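# Place bottles on ledges matching their cap colours

## Task

Put every bottle upright on the wall ledge whose label strip has the same colour as that bottle's cap, so that the bottle's entire base rests on the ledge; a bottle that stays there only because the robot is holding or propping it does not count.

## Robot and tools

Robot: two arms, left_arm and right_arm, each ending in a parallel two-finger gripper. Root link of left_arm sits at (-0.025, +0.287, 0) m with quat_wxyz (+0.998, 0, 0, +0.059); right_arm's root is at (-0.014, -0.247, 0) m with quat_wxyz (+0.996, 0, 0, +0.084).

Frame: every pose uses one scene frame. Its origin is on the table surface midway between the arms, +x points out across the table, +z points up, and left_arm is on the +y side. The names left and right describe the arms only, not image sides. A gripper's fingers extend along its own +z axis and close along its own y axis. end_effector_position is the point between the finger pads, roughly 1 cm short of the fingertips. Reported hand positions can be slightly wrong, more so at long reach, and arms often stop a centimetre or so short of the command, usually low.

Joint ranges (rad), base to gripper: waist -2.618 to 3.054, shoulder 0.000 to 3.142, elbow 0.000 to 3.142, wrist pitch -1.571 to 1.571, wrist yaw -1.571 to 1.571, wrist roll -2.094 to 2.094.

Row layout (used by execute_actions and move): a flat list of 16 numbers, always for both arms: left_arm x, y, z, qw, qx, qy, qz, opening, then right_arm x, y, z, qw, qx, qy, qz, opening. x, y, z are an absolute target for end_effector_position in metres in the scene frame; the quaternion is an absolute target orientation, w first, in the same frame. opening runs from -1 (closed) to +1 (fully open, 0.094 m). To keep an arm still, resend its last reported position and quaternion plus the wanted opening; to hold an orientation, repeat the same quaternion in every row rather than copying the drifting reported one.

execute_actions(actions): actions is a list of up to 15 actions; each action is a list of up to 15 rows, one row per control step of 1/30 s. If an action has fewer than 15 rows its final row is held for the remaining steps. An empty list only returns state and images. An action is rejected for both arms if any target lies more than 0.6 m from that gripper's current position along any of the gripper's axes; if the first action fails that test, or any action is malformed, nothing in the call runs. Each step the command is clipped to at most 70 mm and 16 degrees from the measured pose, so distant targets take several actions, and after an action the arm continues only to its last clipped pose.

move(target, speed, blocking): target is one 16-number row as above. Both grippers travel in straight lines toward their poses, finishing together, lasting 0.5 to 10 s (cut off at 10 s). speed is the top path speed in m/s, 0.002 to 0.5, default 0.25; rotation is capped at twice that in rad/s, taking the shorter way round. Opening is applied at the start. Paths ignore obstacles and the other arm, and grippers can lag, wander, or overshoot speed, especially near full reach. Faster contact hits harder, and targets beyond a contact press harder. With blocking=false the result comes after 0.5 s while motion continues; use wait(0) to check, and no other motion is accepted until its end is shown (or call stop). The result adds a move: line giving the ending (done, off_target, moving, held, fault) and limits (paced = pose clipped; held = a check blocked steps, after which the arm may surge), plus each gripper's distance from its pose. If only one arm is named, the other finished normally.

wait(seconds): 0 to 10; lets the scene run with the last commands held; ends early if a running move ends. stop(): brakes a running move; needs room to slow, and the fingers keep moving. zoom_image(camera, region): camera is cam_high, cam_low, cam_left_wrist or cam_right_wrist; region [x0, y0, x1, y1] in pixels of that camera's last image, origin top-left, at most 504 by 504. Image sizes: cam_high and cam_low 504x504, wrist cameras 616x616. read_manual(section) returns licence text only. finished_scene(scene) ends the current scene, given its number, and reports whether the goal holds; it is irreversible.

Result lines: the state line left_arm: ... | right_arm: ... gives each gripper's pose. Hand target lines show the pose each arm is currently driven toward. pose unreachable means the clearance check altered or blocked that arm's command. grip_measured is the finger opening on the command scale; readings may be off by about 1 mm. To hold something, command an opening below grip_measured, around 0.03 lower for a firm grip. FAULT lines mark an arm stop.

Heat: holding loads warms motors. MOTOR HOT appears from 75 °C; at 90 °C that arm halts for 10 seconds; at 100 °C it goes limp and drops. OVER-TEMPERATURE FAULT reports these stops.

Avoid: knocking or placing anything off the table, arm-to-arm contact or pressing, dropping or slamming bottles, and hard pushes. Held parts may occasionally get tugged and loose objects nudged. Before finishing, release each bottle and pull the gripper clear so the bottles stand unaided on their ledges.

Each tool is called after "Emit:" as name(argument=value, ...), one argument or row to a line, values as JSON.

## Session

Emit:
execute_actions(
  actions=[],
)

Scene clock: 0.00 s.
left_arm: end_effector_position=(+0.3542, +0.3288, +0.4044) grip_measured=+1.000 end_effector_quat_wxyz=(+0.704, -0.032, +0.708, +0.040) | right_arm: end_effector_position=(+0.3619, -0.1763, +0.4063) grip_measured=+1.000 end_effector_quat_wxyz=(+0.701, -0.065, +0.708, +0.062)
Joint positions: left_arm=[-0.006  1.047  1.04   0.002  0.011  0.012  0.094] | right_arm=[ 0.016  1.053  1.056 -0.013  0.004 -0.003  0.094]
Joint velocities: left_arm=[ 0.002  0.017 -0.002 -0.007 -0.037  0.037  0.   ] | right_arm=[-0.002 -0.017 -0.002  0.037  0.007  0.037  0.   ]
Motor temperatures (°C, as the motors report them): left_arm=[28 26 26 27 28 28] | right_arm=[26 27 30 29 30 29]
Hand target (left_arm): +0.351, +0.328, +0.413; +0.712, -0.032, +0.700, +0.039
Hand target (right_arm): +0.360, -0.177, +0.405; +0.698, -0.066, +0.710, +0.062

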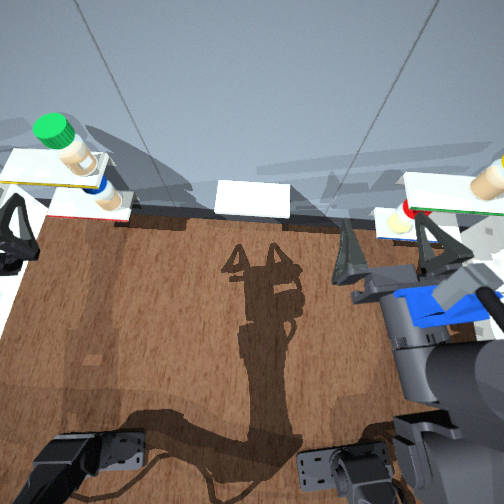

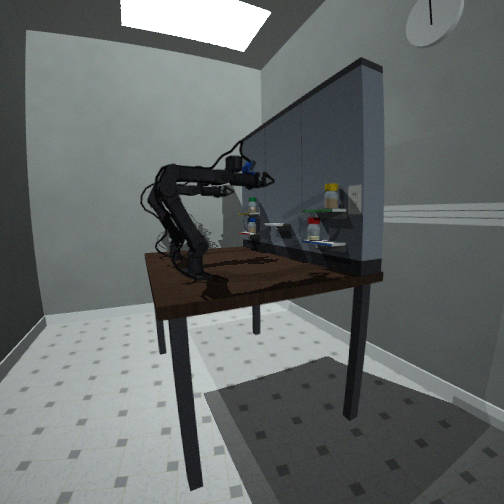

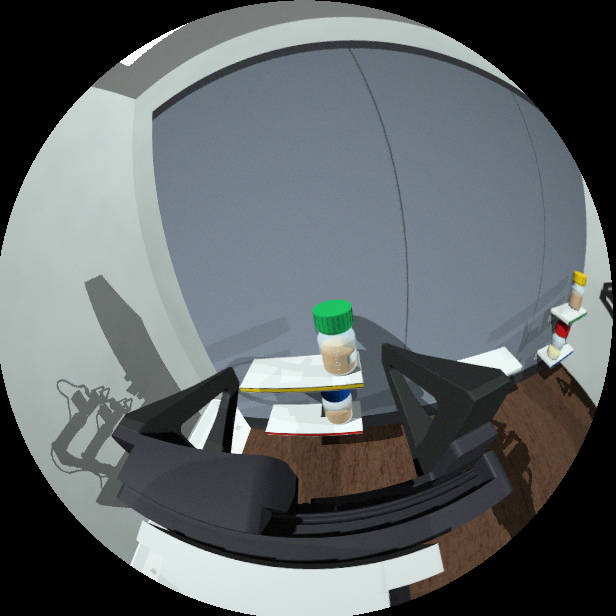

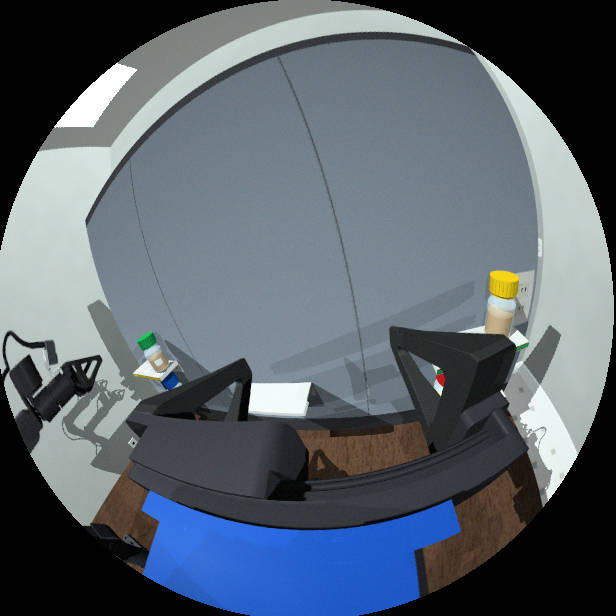

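Emit:
zoom_image(
  camera="cam_high",
  region=[0, 90, 252, 260],
)

Emit:
zoom_image(
  camera="cam_high",
  region=[300, 120, 504, 290],
)

Emit:
zoom_image(
  camera="cam_low",
  region=[200, 140, 400, 300],
)

Region (0, 90, 252, 260) of cam_high's 504x504 image, scaled by 2.000, with more detail than that image has; it fills the top 340 rows of this view, and the rest is white.

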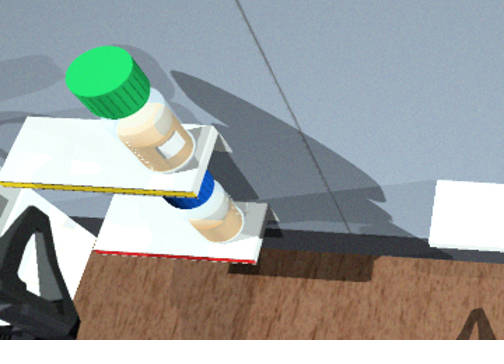

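Region (300, 120, 504, 290) of cam_high's 504x504 image, scaled by 2.471, with more detail than that image has.

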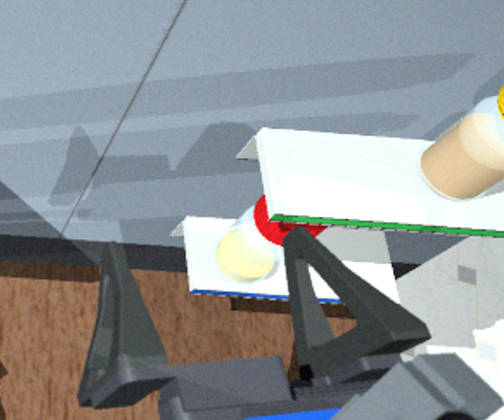

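Region (200, 140, 400, 300) of cam_low's 504x504 image, scaled by 2.520, with more detail than that image has; it fills the top 403 rows of this view, and the rest is white.

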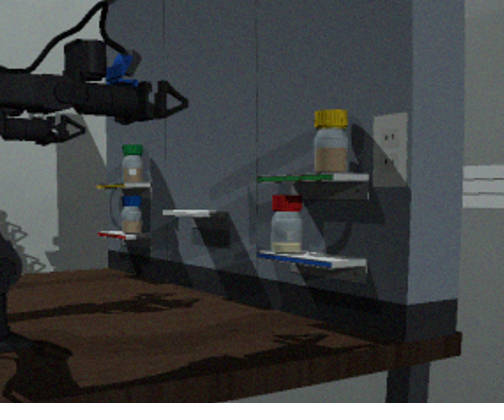

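Emit:
move(
  target=[0.30,0.33,0.27,0.7071,0,0.7071,0,1,0.30,-0.38,0.27,0.7071,0,0.7071,0,1],
)

Scene clock: 2.43 s.
left_arm: end_effector_position=(+0.3040, +0.3296, +0.2622) grip_measured=+1.000 end_effector_quat_wxyz=(+0.696, +0.001, +0.718, -0.000) | right_arm: end_effector_position=(+0.3040, -0.3810, +0.2822) grip_measured=+1.000 end_effector_quat_wxyz=(+0.715, -0.006, +0.699, -0.007)
Joint positions: left_arm=[0.152 0.808 0.41  0.366 0.271 0.009 0.094] | right_arm=[-0.937  1.014  0.505  0.541 -0.766  0.003  0.094]
Joint velocities: left_arm=[-0.012 -0.002 -0.012  0.066 -0.007  0.022  0.   ] | right_arm=[ 0.002  0.002  0.007 -0.037  0.051  0.022  0.   ]
Motor temperatures (°C, as the motors report them): left_arm=[28 26 26 28 28 28] | right_arm=[26 27 30 30 30 29]
Hand target (left_arm): +0.299, +0.330, +0.270; +0.708, -0.000, +0.707, -0.000
Hand target (right_arm): +0.303, -0.382, +0.271; +0.708, +0.003, +0.706, +0.003
Off the commanded pose (left_arm): 0.009 m, 2 deg.
Off the commanded pose (right_arm): 0.013 m, 2 deg.
move: off_target (right_arm)

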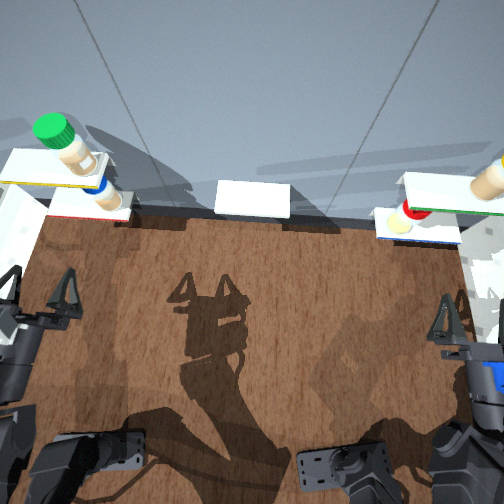

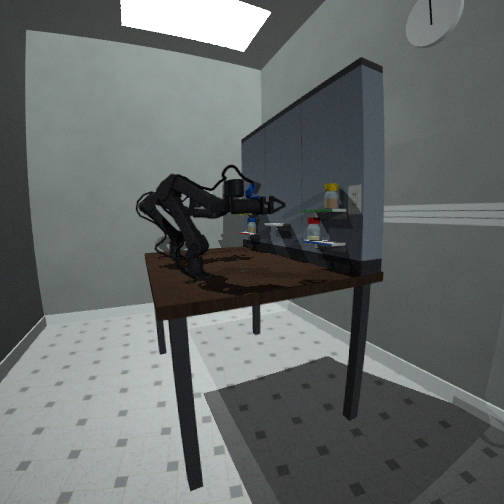

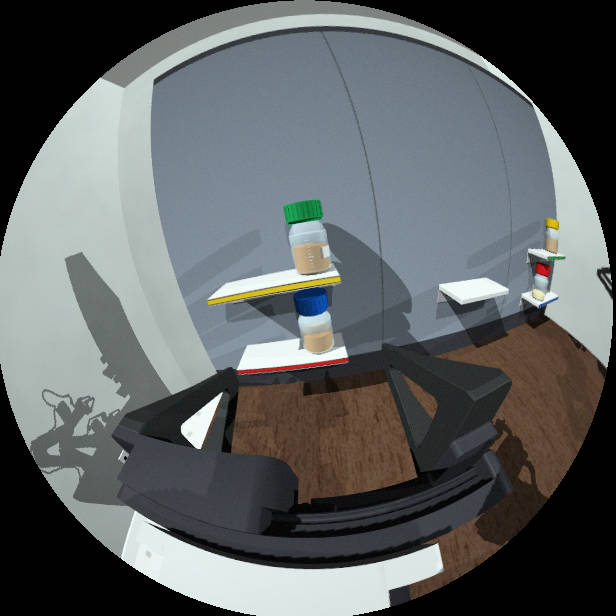

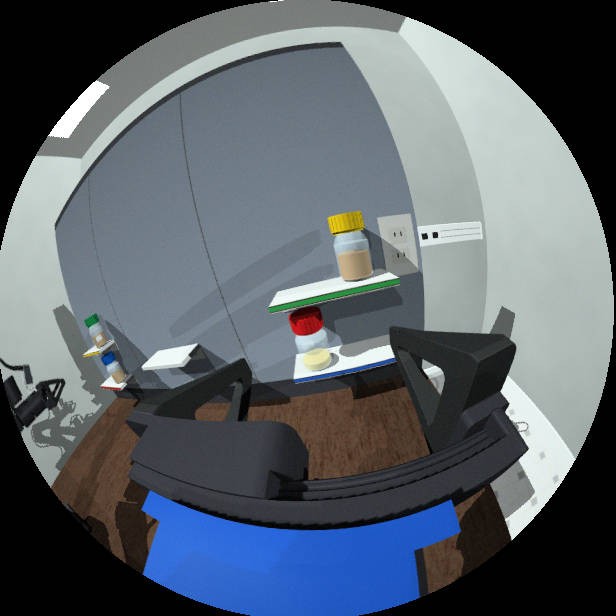

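Emit:
move(
  target=[0.40,0.30,0.335,0.6088,0,0.7934,0,1,0.40,-0.43,0.335,0.6088,0,0.7934,0,1],
)

Scene clock: 5.83 s.
left_arm: end_effector_position=(+0.3970, +0.3021, +0.3232) grip_measured=+1.000 end_effector_quat_wxyz=(+0.601, -0.001, +0.799, -0.001) | right_arm: end_effector_position=(+0.3968, -0.4293, +0.3326) grip_measured=+1.000 end_effector_quat_wxyz=(+0.613, +0.002, +0.790, -0.001)
Joint positions: left_arm=[-0.061  1.235  1.092 -0.139  0.055  0.013  0.094] | right_arm=[-0.824  1.425  1.258 -0.145 -0.628 -0.185  0.094]
Joint velocities: left_arm=[ 0.022 -0.012 -0.002  0.007  0.022 -0.022  0.   ] | right_arm=[ 0.007  0.002  0.007 -0.095 -0.066  0.037  0.   ]
Motor temperatures (°C, as the motors report them): left_arm=[28 26 27 29 28 28] | right_arm=[26 28 31 30 30 29]
Hand target (left_arm): +0.400, +0.300, +0.335; +0.609, +0.000, +0.793, -0.001
Hand target (right_arm): +0.400, -0.428, +0.334; +0.608, -0.001, +0.794, -0.000
Off the commanded pose (left_arm): 0.012 m, 1 deg.
Off the commanded pose (right_arm): 0.004 m, 1 deg.
move: off_target (left_arm)

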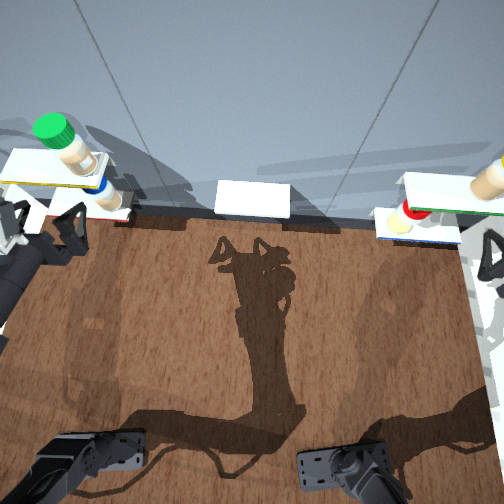

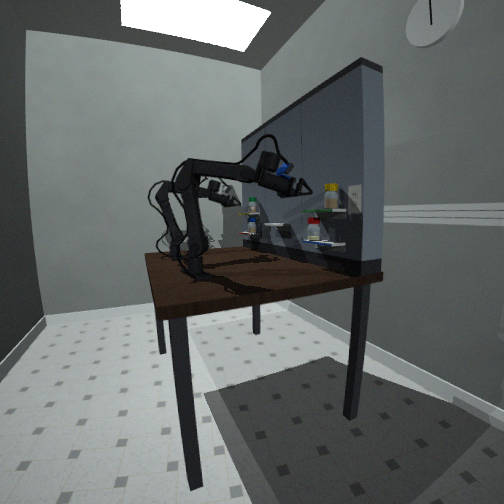

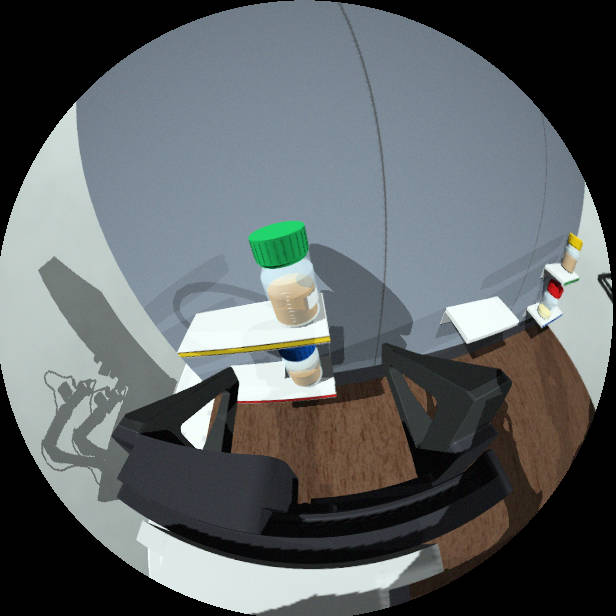

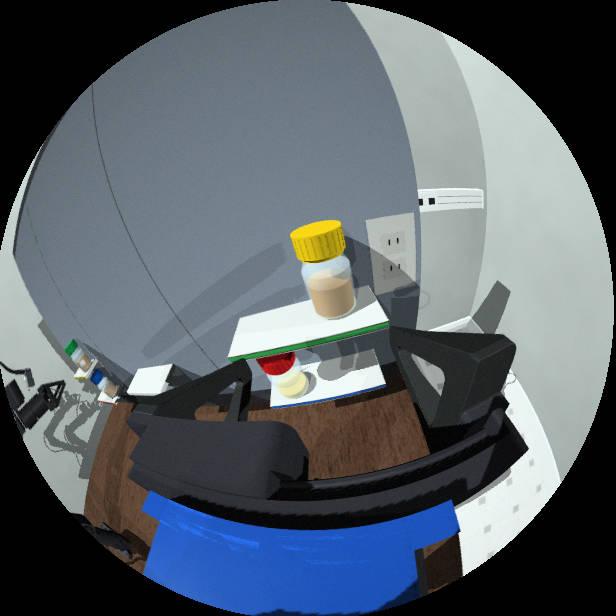

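Emit:
zoom_image(
  camera="cam_low",
  region=[210, 150, 370, 270],
)

Region (210, 150, 370, 270) of cam_low's 504x504 image, scaled by 3.150, with more detail than that image has; it fills the top 378 rows of this view, and the rest is white.

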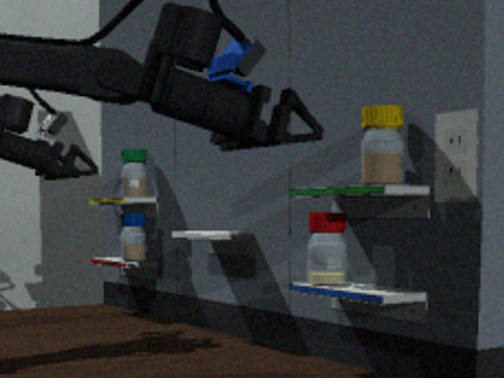

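Emit:
move(
  target=[0.455,0.313,0.31,0.6088,0,0.7934,0,1,0.455,-0.452,0.30,0.6088,0,0.7934,0,1],
  speed=0.15,
)

Emit:
zoom_image(
  camera="cam_low",
  region=[210, 150, 370, 270],
)

Scene clock: 7.33 s.
left_arm: end_effector_position=(+0.4497, +0.3098, +0.2938) grip_measured=+1.000 end_effector_quat_wxyz=(+0.593, -0.002, +0.805, -0.002) | right_arm: end_effector_position=(+0.4512, -0.4521, +0.2903) grip_measured=+1.000 end_effector_quat_wxyz=(+0.603, +0.002, +0.798, +0.003)
Joint positions: left_arm=[-0.047  1.444  1.154 -0.012  0.068  0.015  0.094] | right_arm=[-0.782  1.651  1.332 -0.015 -0.589 -0.183  0.094]
Joint velocities: left_arm=[ 0.002  0.012  0.007  0.022  0.007 -0.051  0.   ] | right_arm=[-0.002  0.012  0.017  0.037 -0.037 -0.066  0.   ]
Motor temperatures (°C, as the motors report them): left_arm=[28 26 28 29 28 28] | right_arm=[26 28 31 31 30 29]
Hand target (left_arm): +0.454, +0.313, +0.310; +0.609, -0.000, +0.793, +0.000
Hand target (right_arm): +0.455, -0.451, +0.300; +0.609, -0.000, +0.793, -0.000
Off the commanded pose (left_arm): 0.017 m, 2 deg.
Off the commanded pose (right_arm): 0.010 m, 1 deg.
move: off_target (left_arm)

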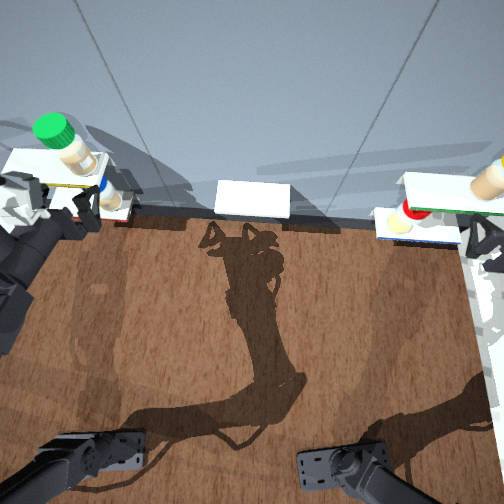

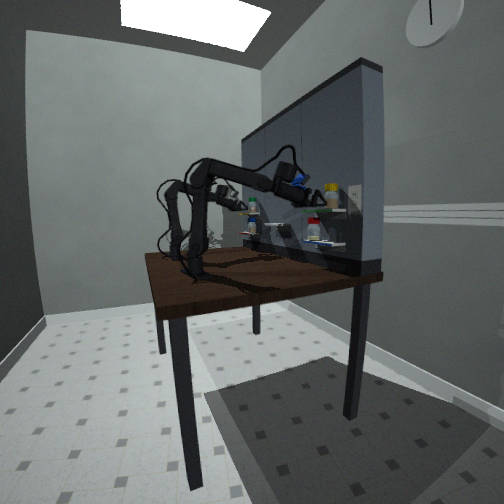

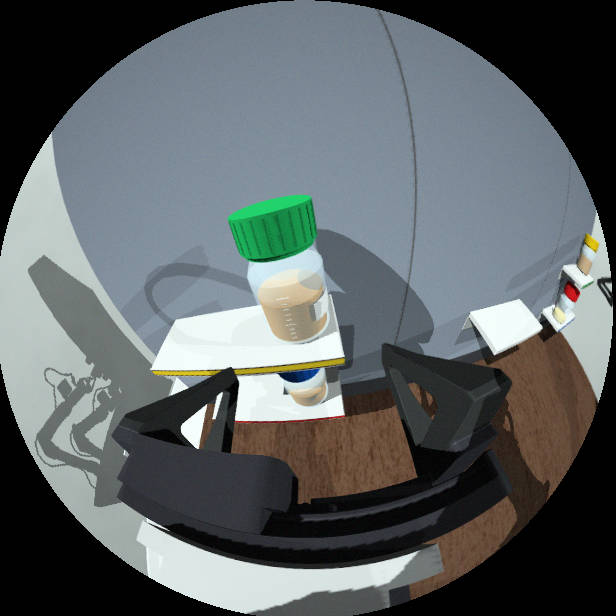

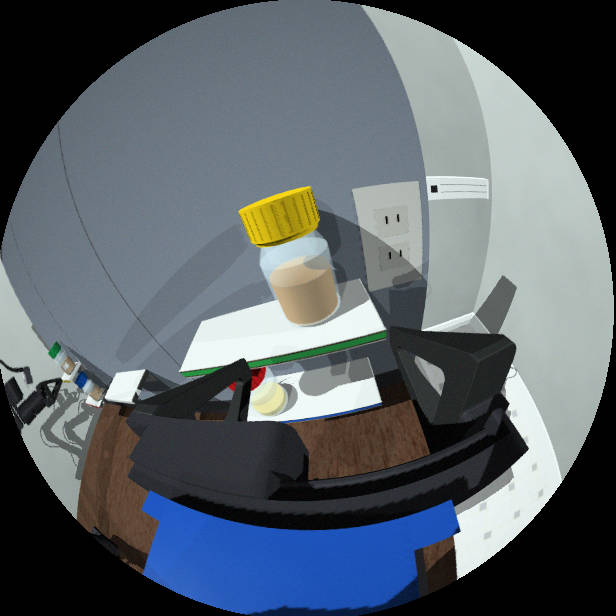

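Region (210, 150, 370, 270) of cam_low's 504x504 image, scaled by 3.150, with more detail than that image has; it fills the top 378 rows of this view, and the rest is white.

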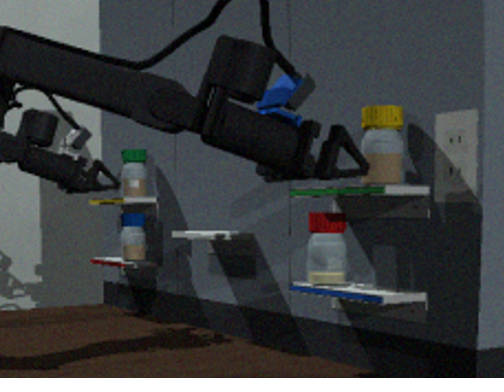

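Emit:
move(
  target=[0.495,0.323,0.323,0.6088,0,0.7934,0,1,0.495,-0.442,0.316,0.6088,0,0.7934,0,1],
  speed=0.1,
)

Emit:
zoom_image(
  camera="cam_low",
  region=[210, 150, 370, 270],
)

Scene clock: 8.63 s.
left_arm: end_effector_position=(+0.4918, +0.3195, +0.3125) grip_measured=+1.000 end_effector_quat_wxyz=(+0.601, -0.002, +0.799, -0.001) | right_arm: end_effector_position=(+0.4911, -0.4415, +0.3163) grip_measured=+1.000 end_effector_quat_wxyz=(+0.614, -0.005, +0.789, -0.004)
Joint positions: left_arm=[-0.027  1.6    1.355 -0.037  0.086  0.02   0.094] | right_arm=[-0.701  1.745  1.51  -0.05  -0.514 -0.156  0.094]
Joint velocities: left_arm=[-0.002  0.002 -0.002  0.007  0.007 -0.037  0.   ] | right_arm=[ 0.012 -0.017  0.007 -0.066 -0.007  0.022  0.   ]
Motor temperatures (°C, as the motors report them): left_arm=[28 26 28 29 28 28] | right_arm=[26 28 31 31 30 29]
Hand target (left_arm): +0.495, +0.323, +0.323; +0.609, +0.000, +0.793, +0.000
Hand target (right_arm): +0.495, -0.441, +0.316; +0.609, -0.000, +0.793, -0.001
Off the commanded pose (left_arm): 0.012 m, 1 deg.
Off the commanded pose (right_arm): 0.004 m, 1 deg.
move: off_target (left_arm)

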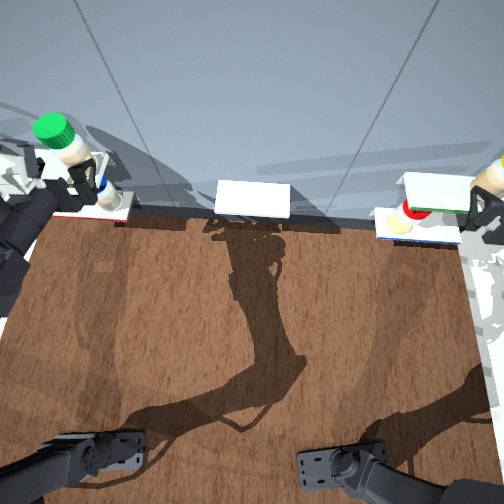

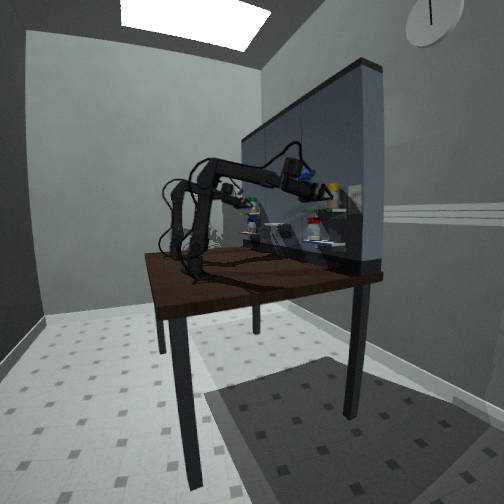

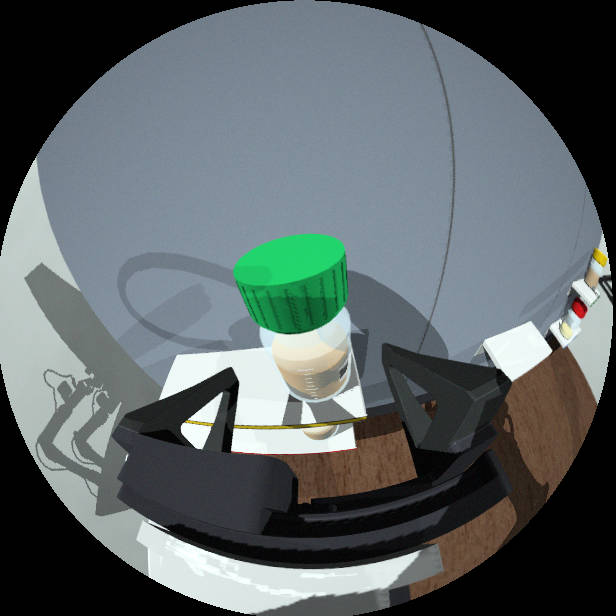

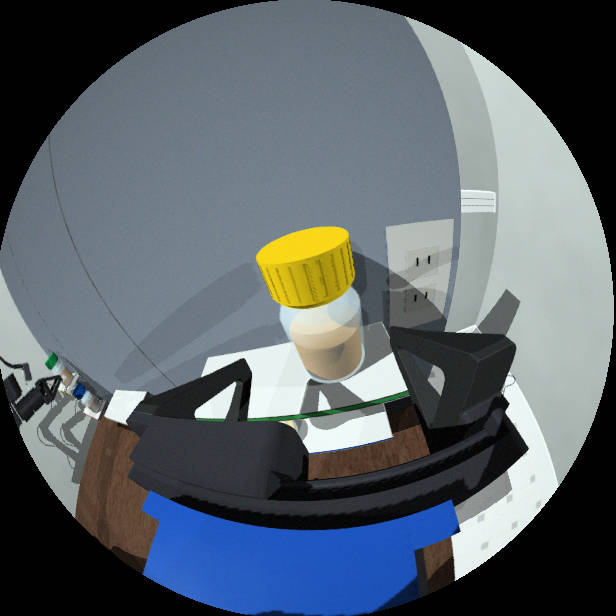

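Region (210, 150, 370, 270) of cam_low's 504x504 image, scaled by 3.150, with more detail than that image has; it fills the top 378 rows of this view, and the rest is white.

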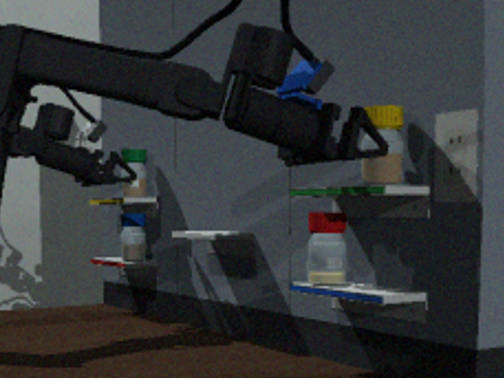

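Emit:
move(
  target=[0.522,0.323,0.314,0.6088,0,0.7934,0,1,0.53,-0.443,0.308,0.6088,0,0.7934,0,1],
  speed=0.08,
)

Emit:
zoom_image(
  camera="cam_low",
  region=[210, 150, 370, 270],
)

Emit:
zoom_image(
  camera="cam_high",
  region=[0, 90, 160, 230],
)

Scene clock: 9.77 s.
left_arm: end_effector_position=(+0.5169, +0.3218, +0.2984) grip_measured=+1.000 end_effector_quat_wxyz=(+0.593, -0.003, +0.805, -0.002) | right_arm: end_effector_position=(+0.5267, -0.4437, +0.3058) grip_measured=+1.000 end_effector_quat_wxyz=(+0.612, -0.004, +0.791, -0.002)
Joint positions: left_arm=[-0.027  1.702  1.429 -0.029  0.086  0.02   0.094] | right_arm=[-0.662  1.872  1.631 -0.046 -0.477 -0.143  0.094]
Joint velocities: left_arm=[-0.007 -0.012 -0.002  0.051  0.022 -0.066  0.   ] | right_arm=[-0.002 -0.012 -0.007 -0.022  0.022 -0.066  0.   ]
Motor temperatures (°C, as the motors report them): left_arm=[28 27 28 30 28 28] | right_arm=[26 28 32 31 30 29]
Hand target (left_arm): +0.521, +0.323, +0.314; +0.609, -0.000, +0.793, +0.000
Hand target (right_arm): +0.530, -0.442, +0.308; +0.609, -0.000, +0.793, -0.000
Off the commanded pose (left_arm): 0.017 m, 2 deg.
Off the commanded pose (right_arm): 0.004 m, 1 deg.
move: off_target (left_arm)

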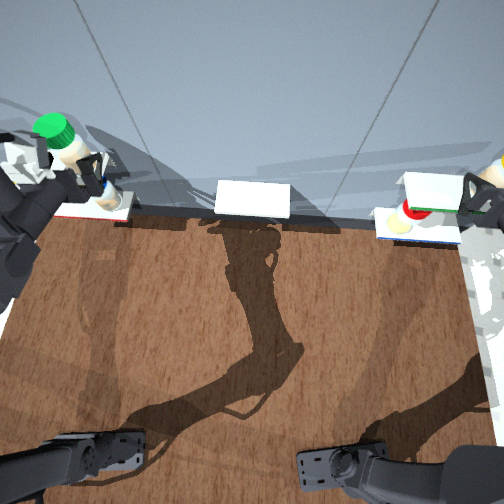

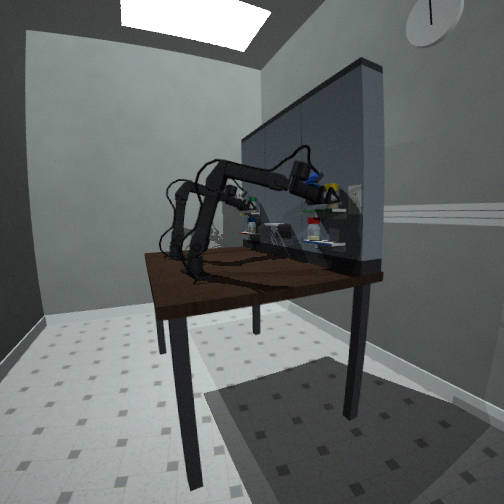

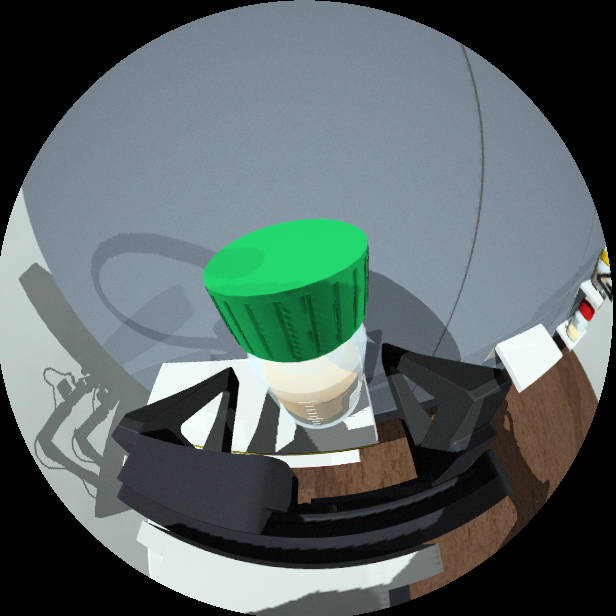

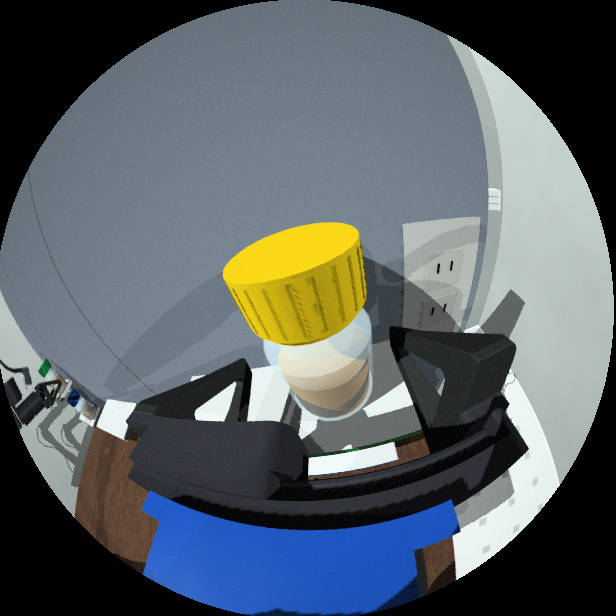

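Region (210, 150, 370, 270) of cam_low's 504x504 image, scaled by 3.150, with more detail than that image has; it fills the top 378 rows of this view, and the rest is white.

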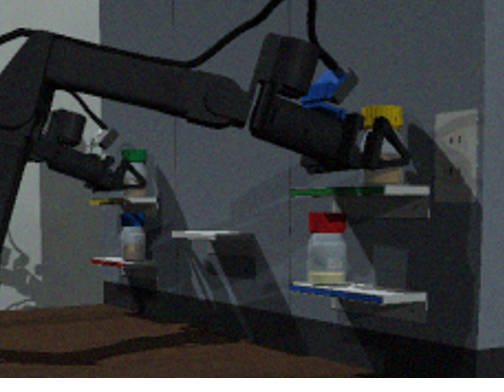

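Region (0, 90, 160, 230) of cam_high's 504x504 image, scaled by 3.150, with more detail than that image has; it fills the top 441 rows of this view, and the rest is white.

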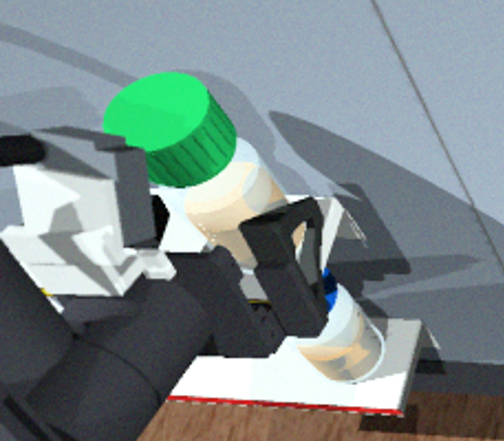

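Emit:
move(
  target=[0.522,0.323,0.314,0.6088,0,0.7934,0,0.1,0.533,-0.443,0.306,0.6088,0,0.7934,0,0.1],
  speed=0.05,
)

Scene clock: 10.67 s.
left_arm: end_effector_position=(+0.5169, +0.3210, +0.2984) grip_measured=+0.171 end_effector_quat_wxyz=(+0.593, -0.001, +0.805, -0.003) | right_arm: end_effector_position=(+0.5268, -0.4445, +0.3060) grip_measured=+0.156 end_effector_quat_wxyz=(+0.612, -0.002, +0.791, -0.004)
Joint positions: left_arm=[-0.028  1.702  1.429 -0.029  0.09   0.021  0.055] | right_arm=[-0.662  1.872  1.631 -0.045 -0.472 -0.143  0.054]
Joint velocities: left_arm=[-0.002  0.002 -0.002  0.037 -0.022  0.037 -0.   ] | right_arm=[-0.017 -0.002 -0.027 -0.051 -0.022 -0.037  0.001]
Motor temperatures (°C, as the motors report them): left_arm=[28 27 29 30 28 28] | right_arm=[26 29 32 31 30 29]
Hand target (left_arm): +0.521, +0.323, +0.314; +0.609, +0.000, +0.793, +0.000
Hand target (right_arm): +0.533, -0.443, +0.306; +0.609, -0.000, +0.793, -0.000
Off the commanded pose (left_arm): 0.017 m, 2 deg.
Off the commanded pose (right_arm): 0.006 m, 1 deg.
move: off_target (left_arm)

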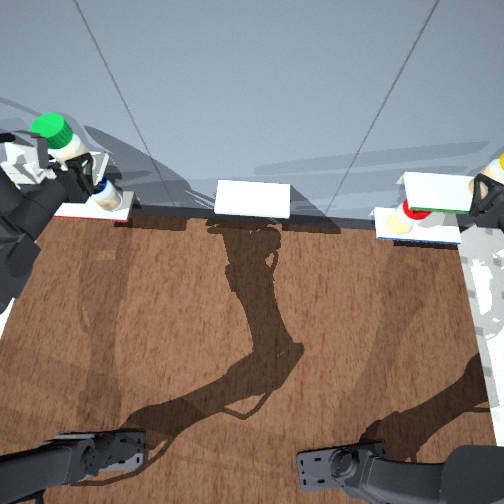

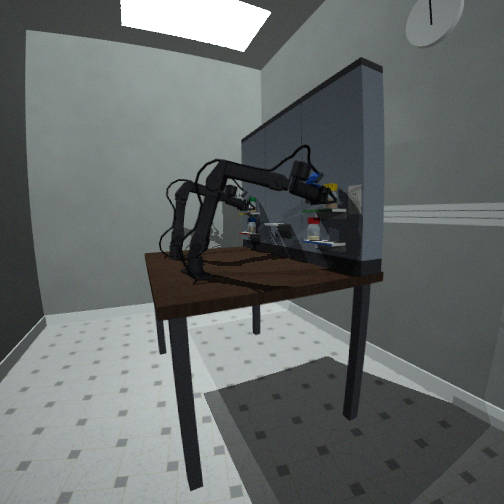

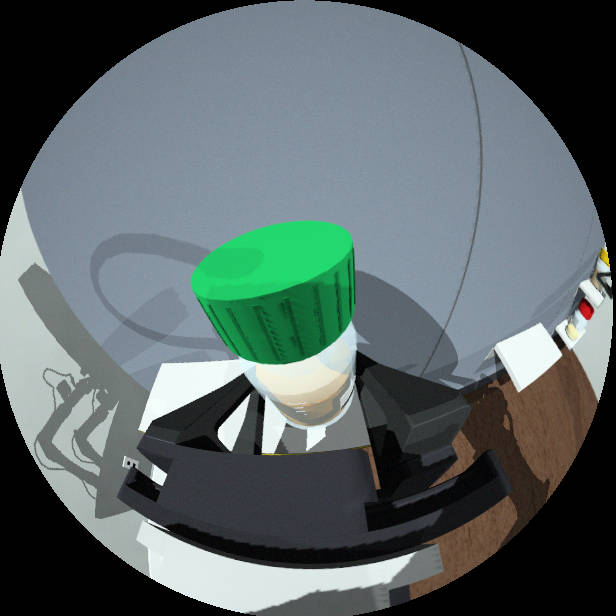

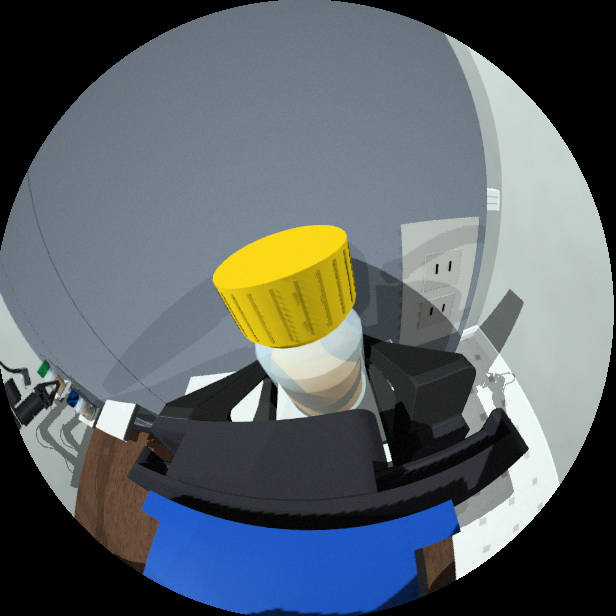

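Emit:
move(
  target=[0.515,0.323,0.335,0.6088,0,0.7934,0,0.13,0.525,-0.443,0.328,0.6088,0,0.7934,0,0.115],
  speed=0.08,
)

Emit:
move(
  target=[0.42,0.30,0.335,0.6088,0,0.7934,0,0.13,0.42,-0.40,0.328,0.6088,0,0.7934,0,0.115],
  speed=0.2,
)

Scene clock: 11.60 s.
left_arm: end_effector_position=(+0.5138, +0.3208, +0.2999) grip_measured=+0.171 end_effector_quat_wxyz=(+0.577, -0.002, +0.817, -0.005) | right_arm: end_effector_position=(+0.5233, -0.4427, +0.3077) grip_measured=+0.156 end_effector_quat_wxyz=(+0.594, +0.005, +0.805, +0.005)
Joint positions: left_arm=[-0.028  1.702  1.473 -0.115  0.09   0.021  0.055] | right_arm=[-0.662  1.872  1.682 -0.147 -0.472 -0.143  0.054]
Joint velocities: left_arm=[-0.002 -0.007  0.017 -0.022 -0.081 -0.022 -0.001] | right_arm=[-0.022 -0.017 -0.012 -0.051 -0.022  0.022 -0.001]
Motor temperatures (°C, as the motors report them): left_arm=[28 27 29 30 28 28] | right_arm=[26 29 32 31 30 29]
Hand target (left_arm): +0.513, +0.323, +0.335; +0.609, +0.000, +0.793, +0.000
Hand target (right_arm): +0.524, -0.443, +0.328; +0.609, -0.000, +0.793, -0.000
Off the commanded pose (left_arm): 0.035 m, 5 deg.
Off the commanded pose (right_arm): 0.020 m, 2 deg.
move: off_target (left_arm, right_arm)

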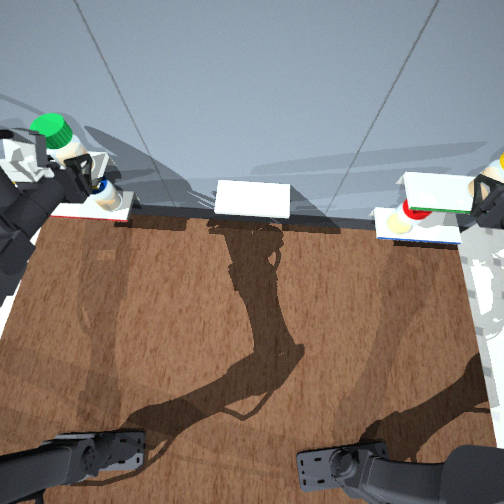

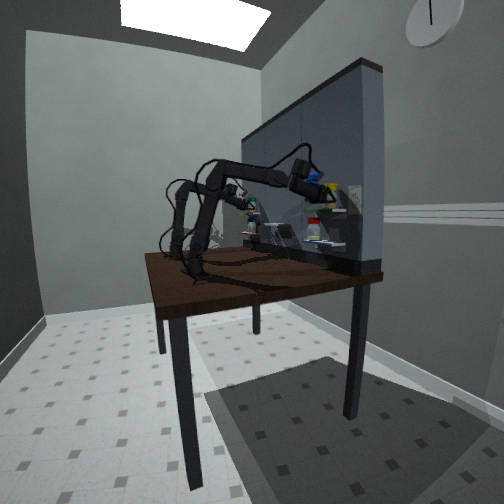

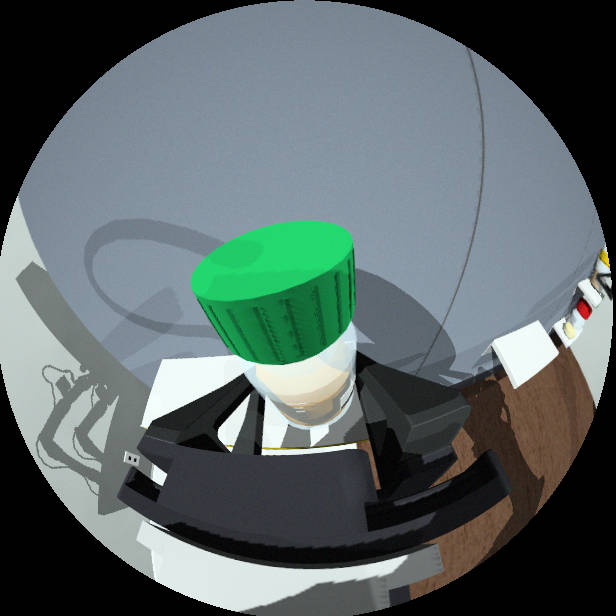

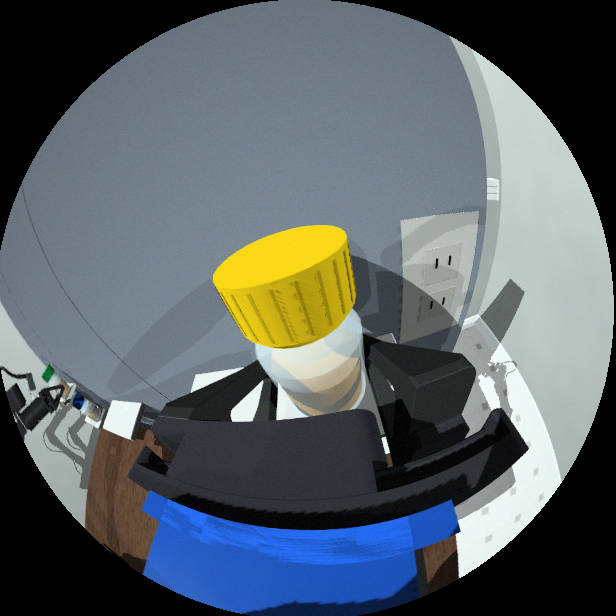

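Scene clock: 12.60 s.
left_arm: end_effector_position=(+0.4222, +0.3029, +0.3114) grip_measured=+0.171 end_effector_quat_wxyz=(+0.578, +0.002, +0.816, +0.001) | right_arm: end_effector_position=(+0.4236, -0.4024, +0.3191) grip_measured=+0.156 end_effector_quat_wxyz=(+0.596, +0.011, +0.803, +0.005)
Joint positions: left_arm=[-0.064  1.349  1.179 -0.169  0.051  0.021  0.055] | right_arm=[-0.697  1.46   1.272 -0.148 -0.498 -0.144  0.054]
Joint velocities: left_arm=[ 0.007 -0.017 -0.007  0.037 -0.007 -0.051 -0.001] | right_arm=[-0.007 -0.022 -0.012  0.051 -0.007 -0.022 -0.   ]
Motor temperatures (°C, as the motors report them): left_arm=[28 27 29 30 28 28] | right_arm=[26 29 32 32 30 29]
Hand target (left_arm): +0.419, +0.300, +0.335; +0.608, +0.000, +0.794, +0.000
Hand target (right_arm): +0.420, -0.402, +0.329; +0.609, +0.000, +0.794, -0.000
Off the commanded pose (left_arm): 0.024 m, 4 deg.
Off the commanded pose (right_arm): 0.010 m, 2 deg.
move: off_target (left_arm)

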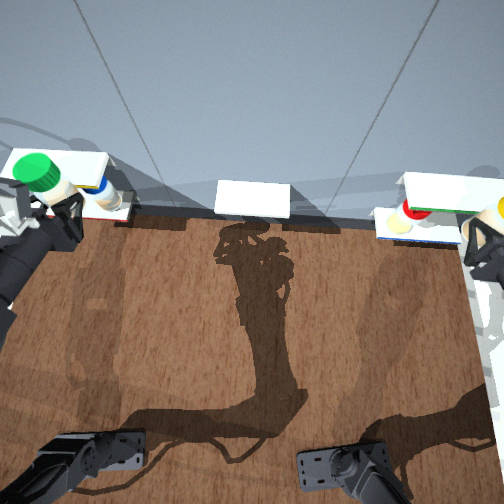

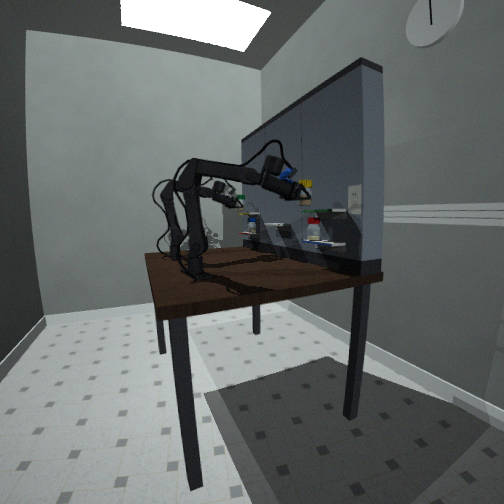

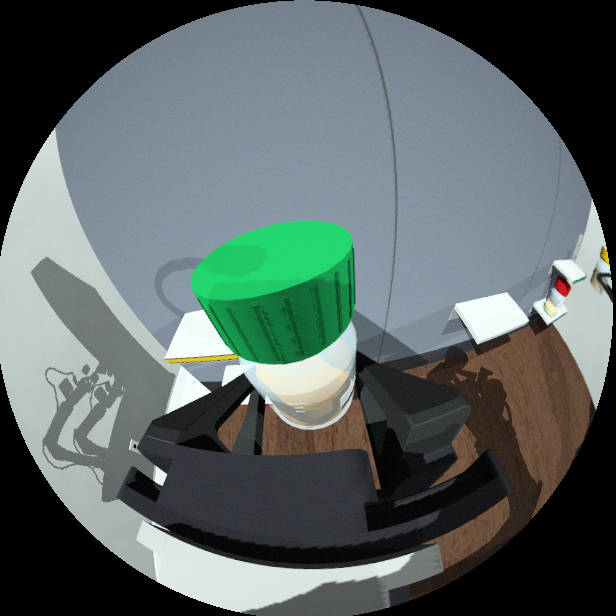

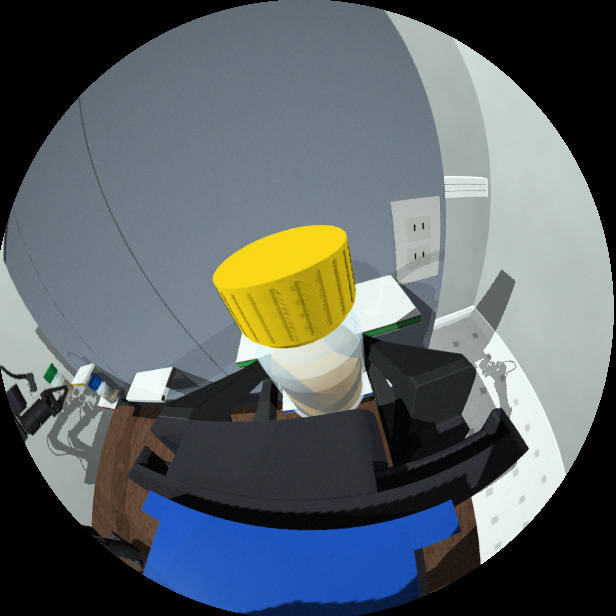

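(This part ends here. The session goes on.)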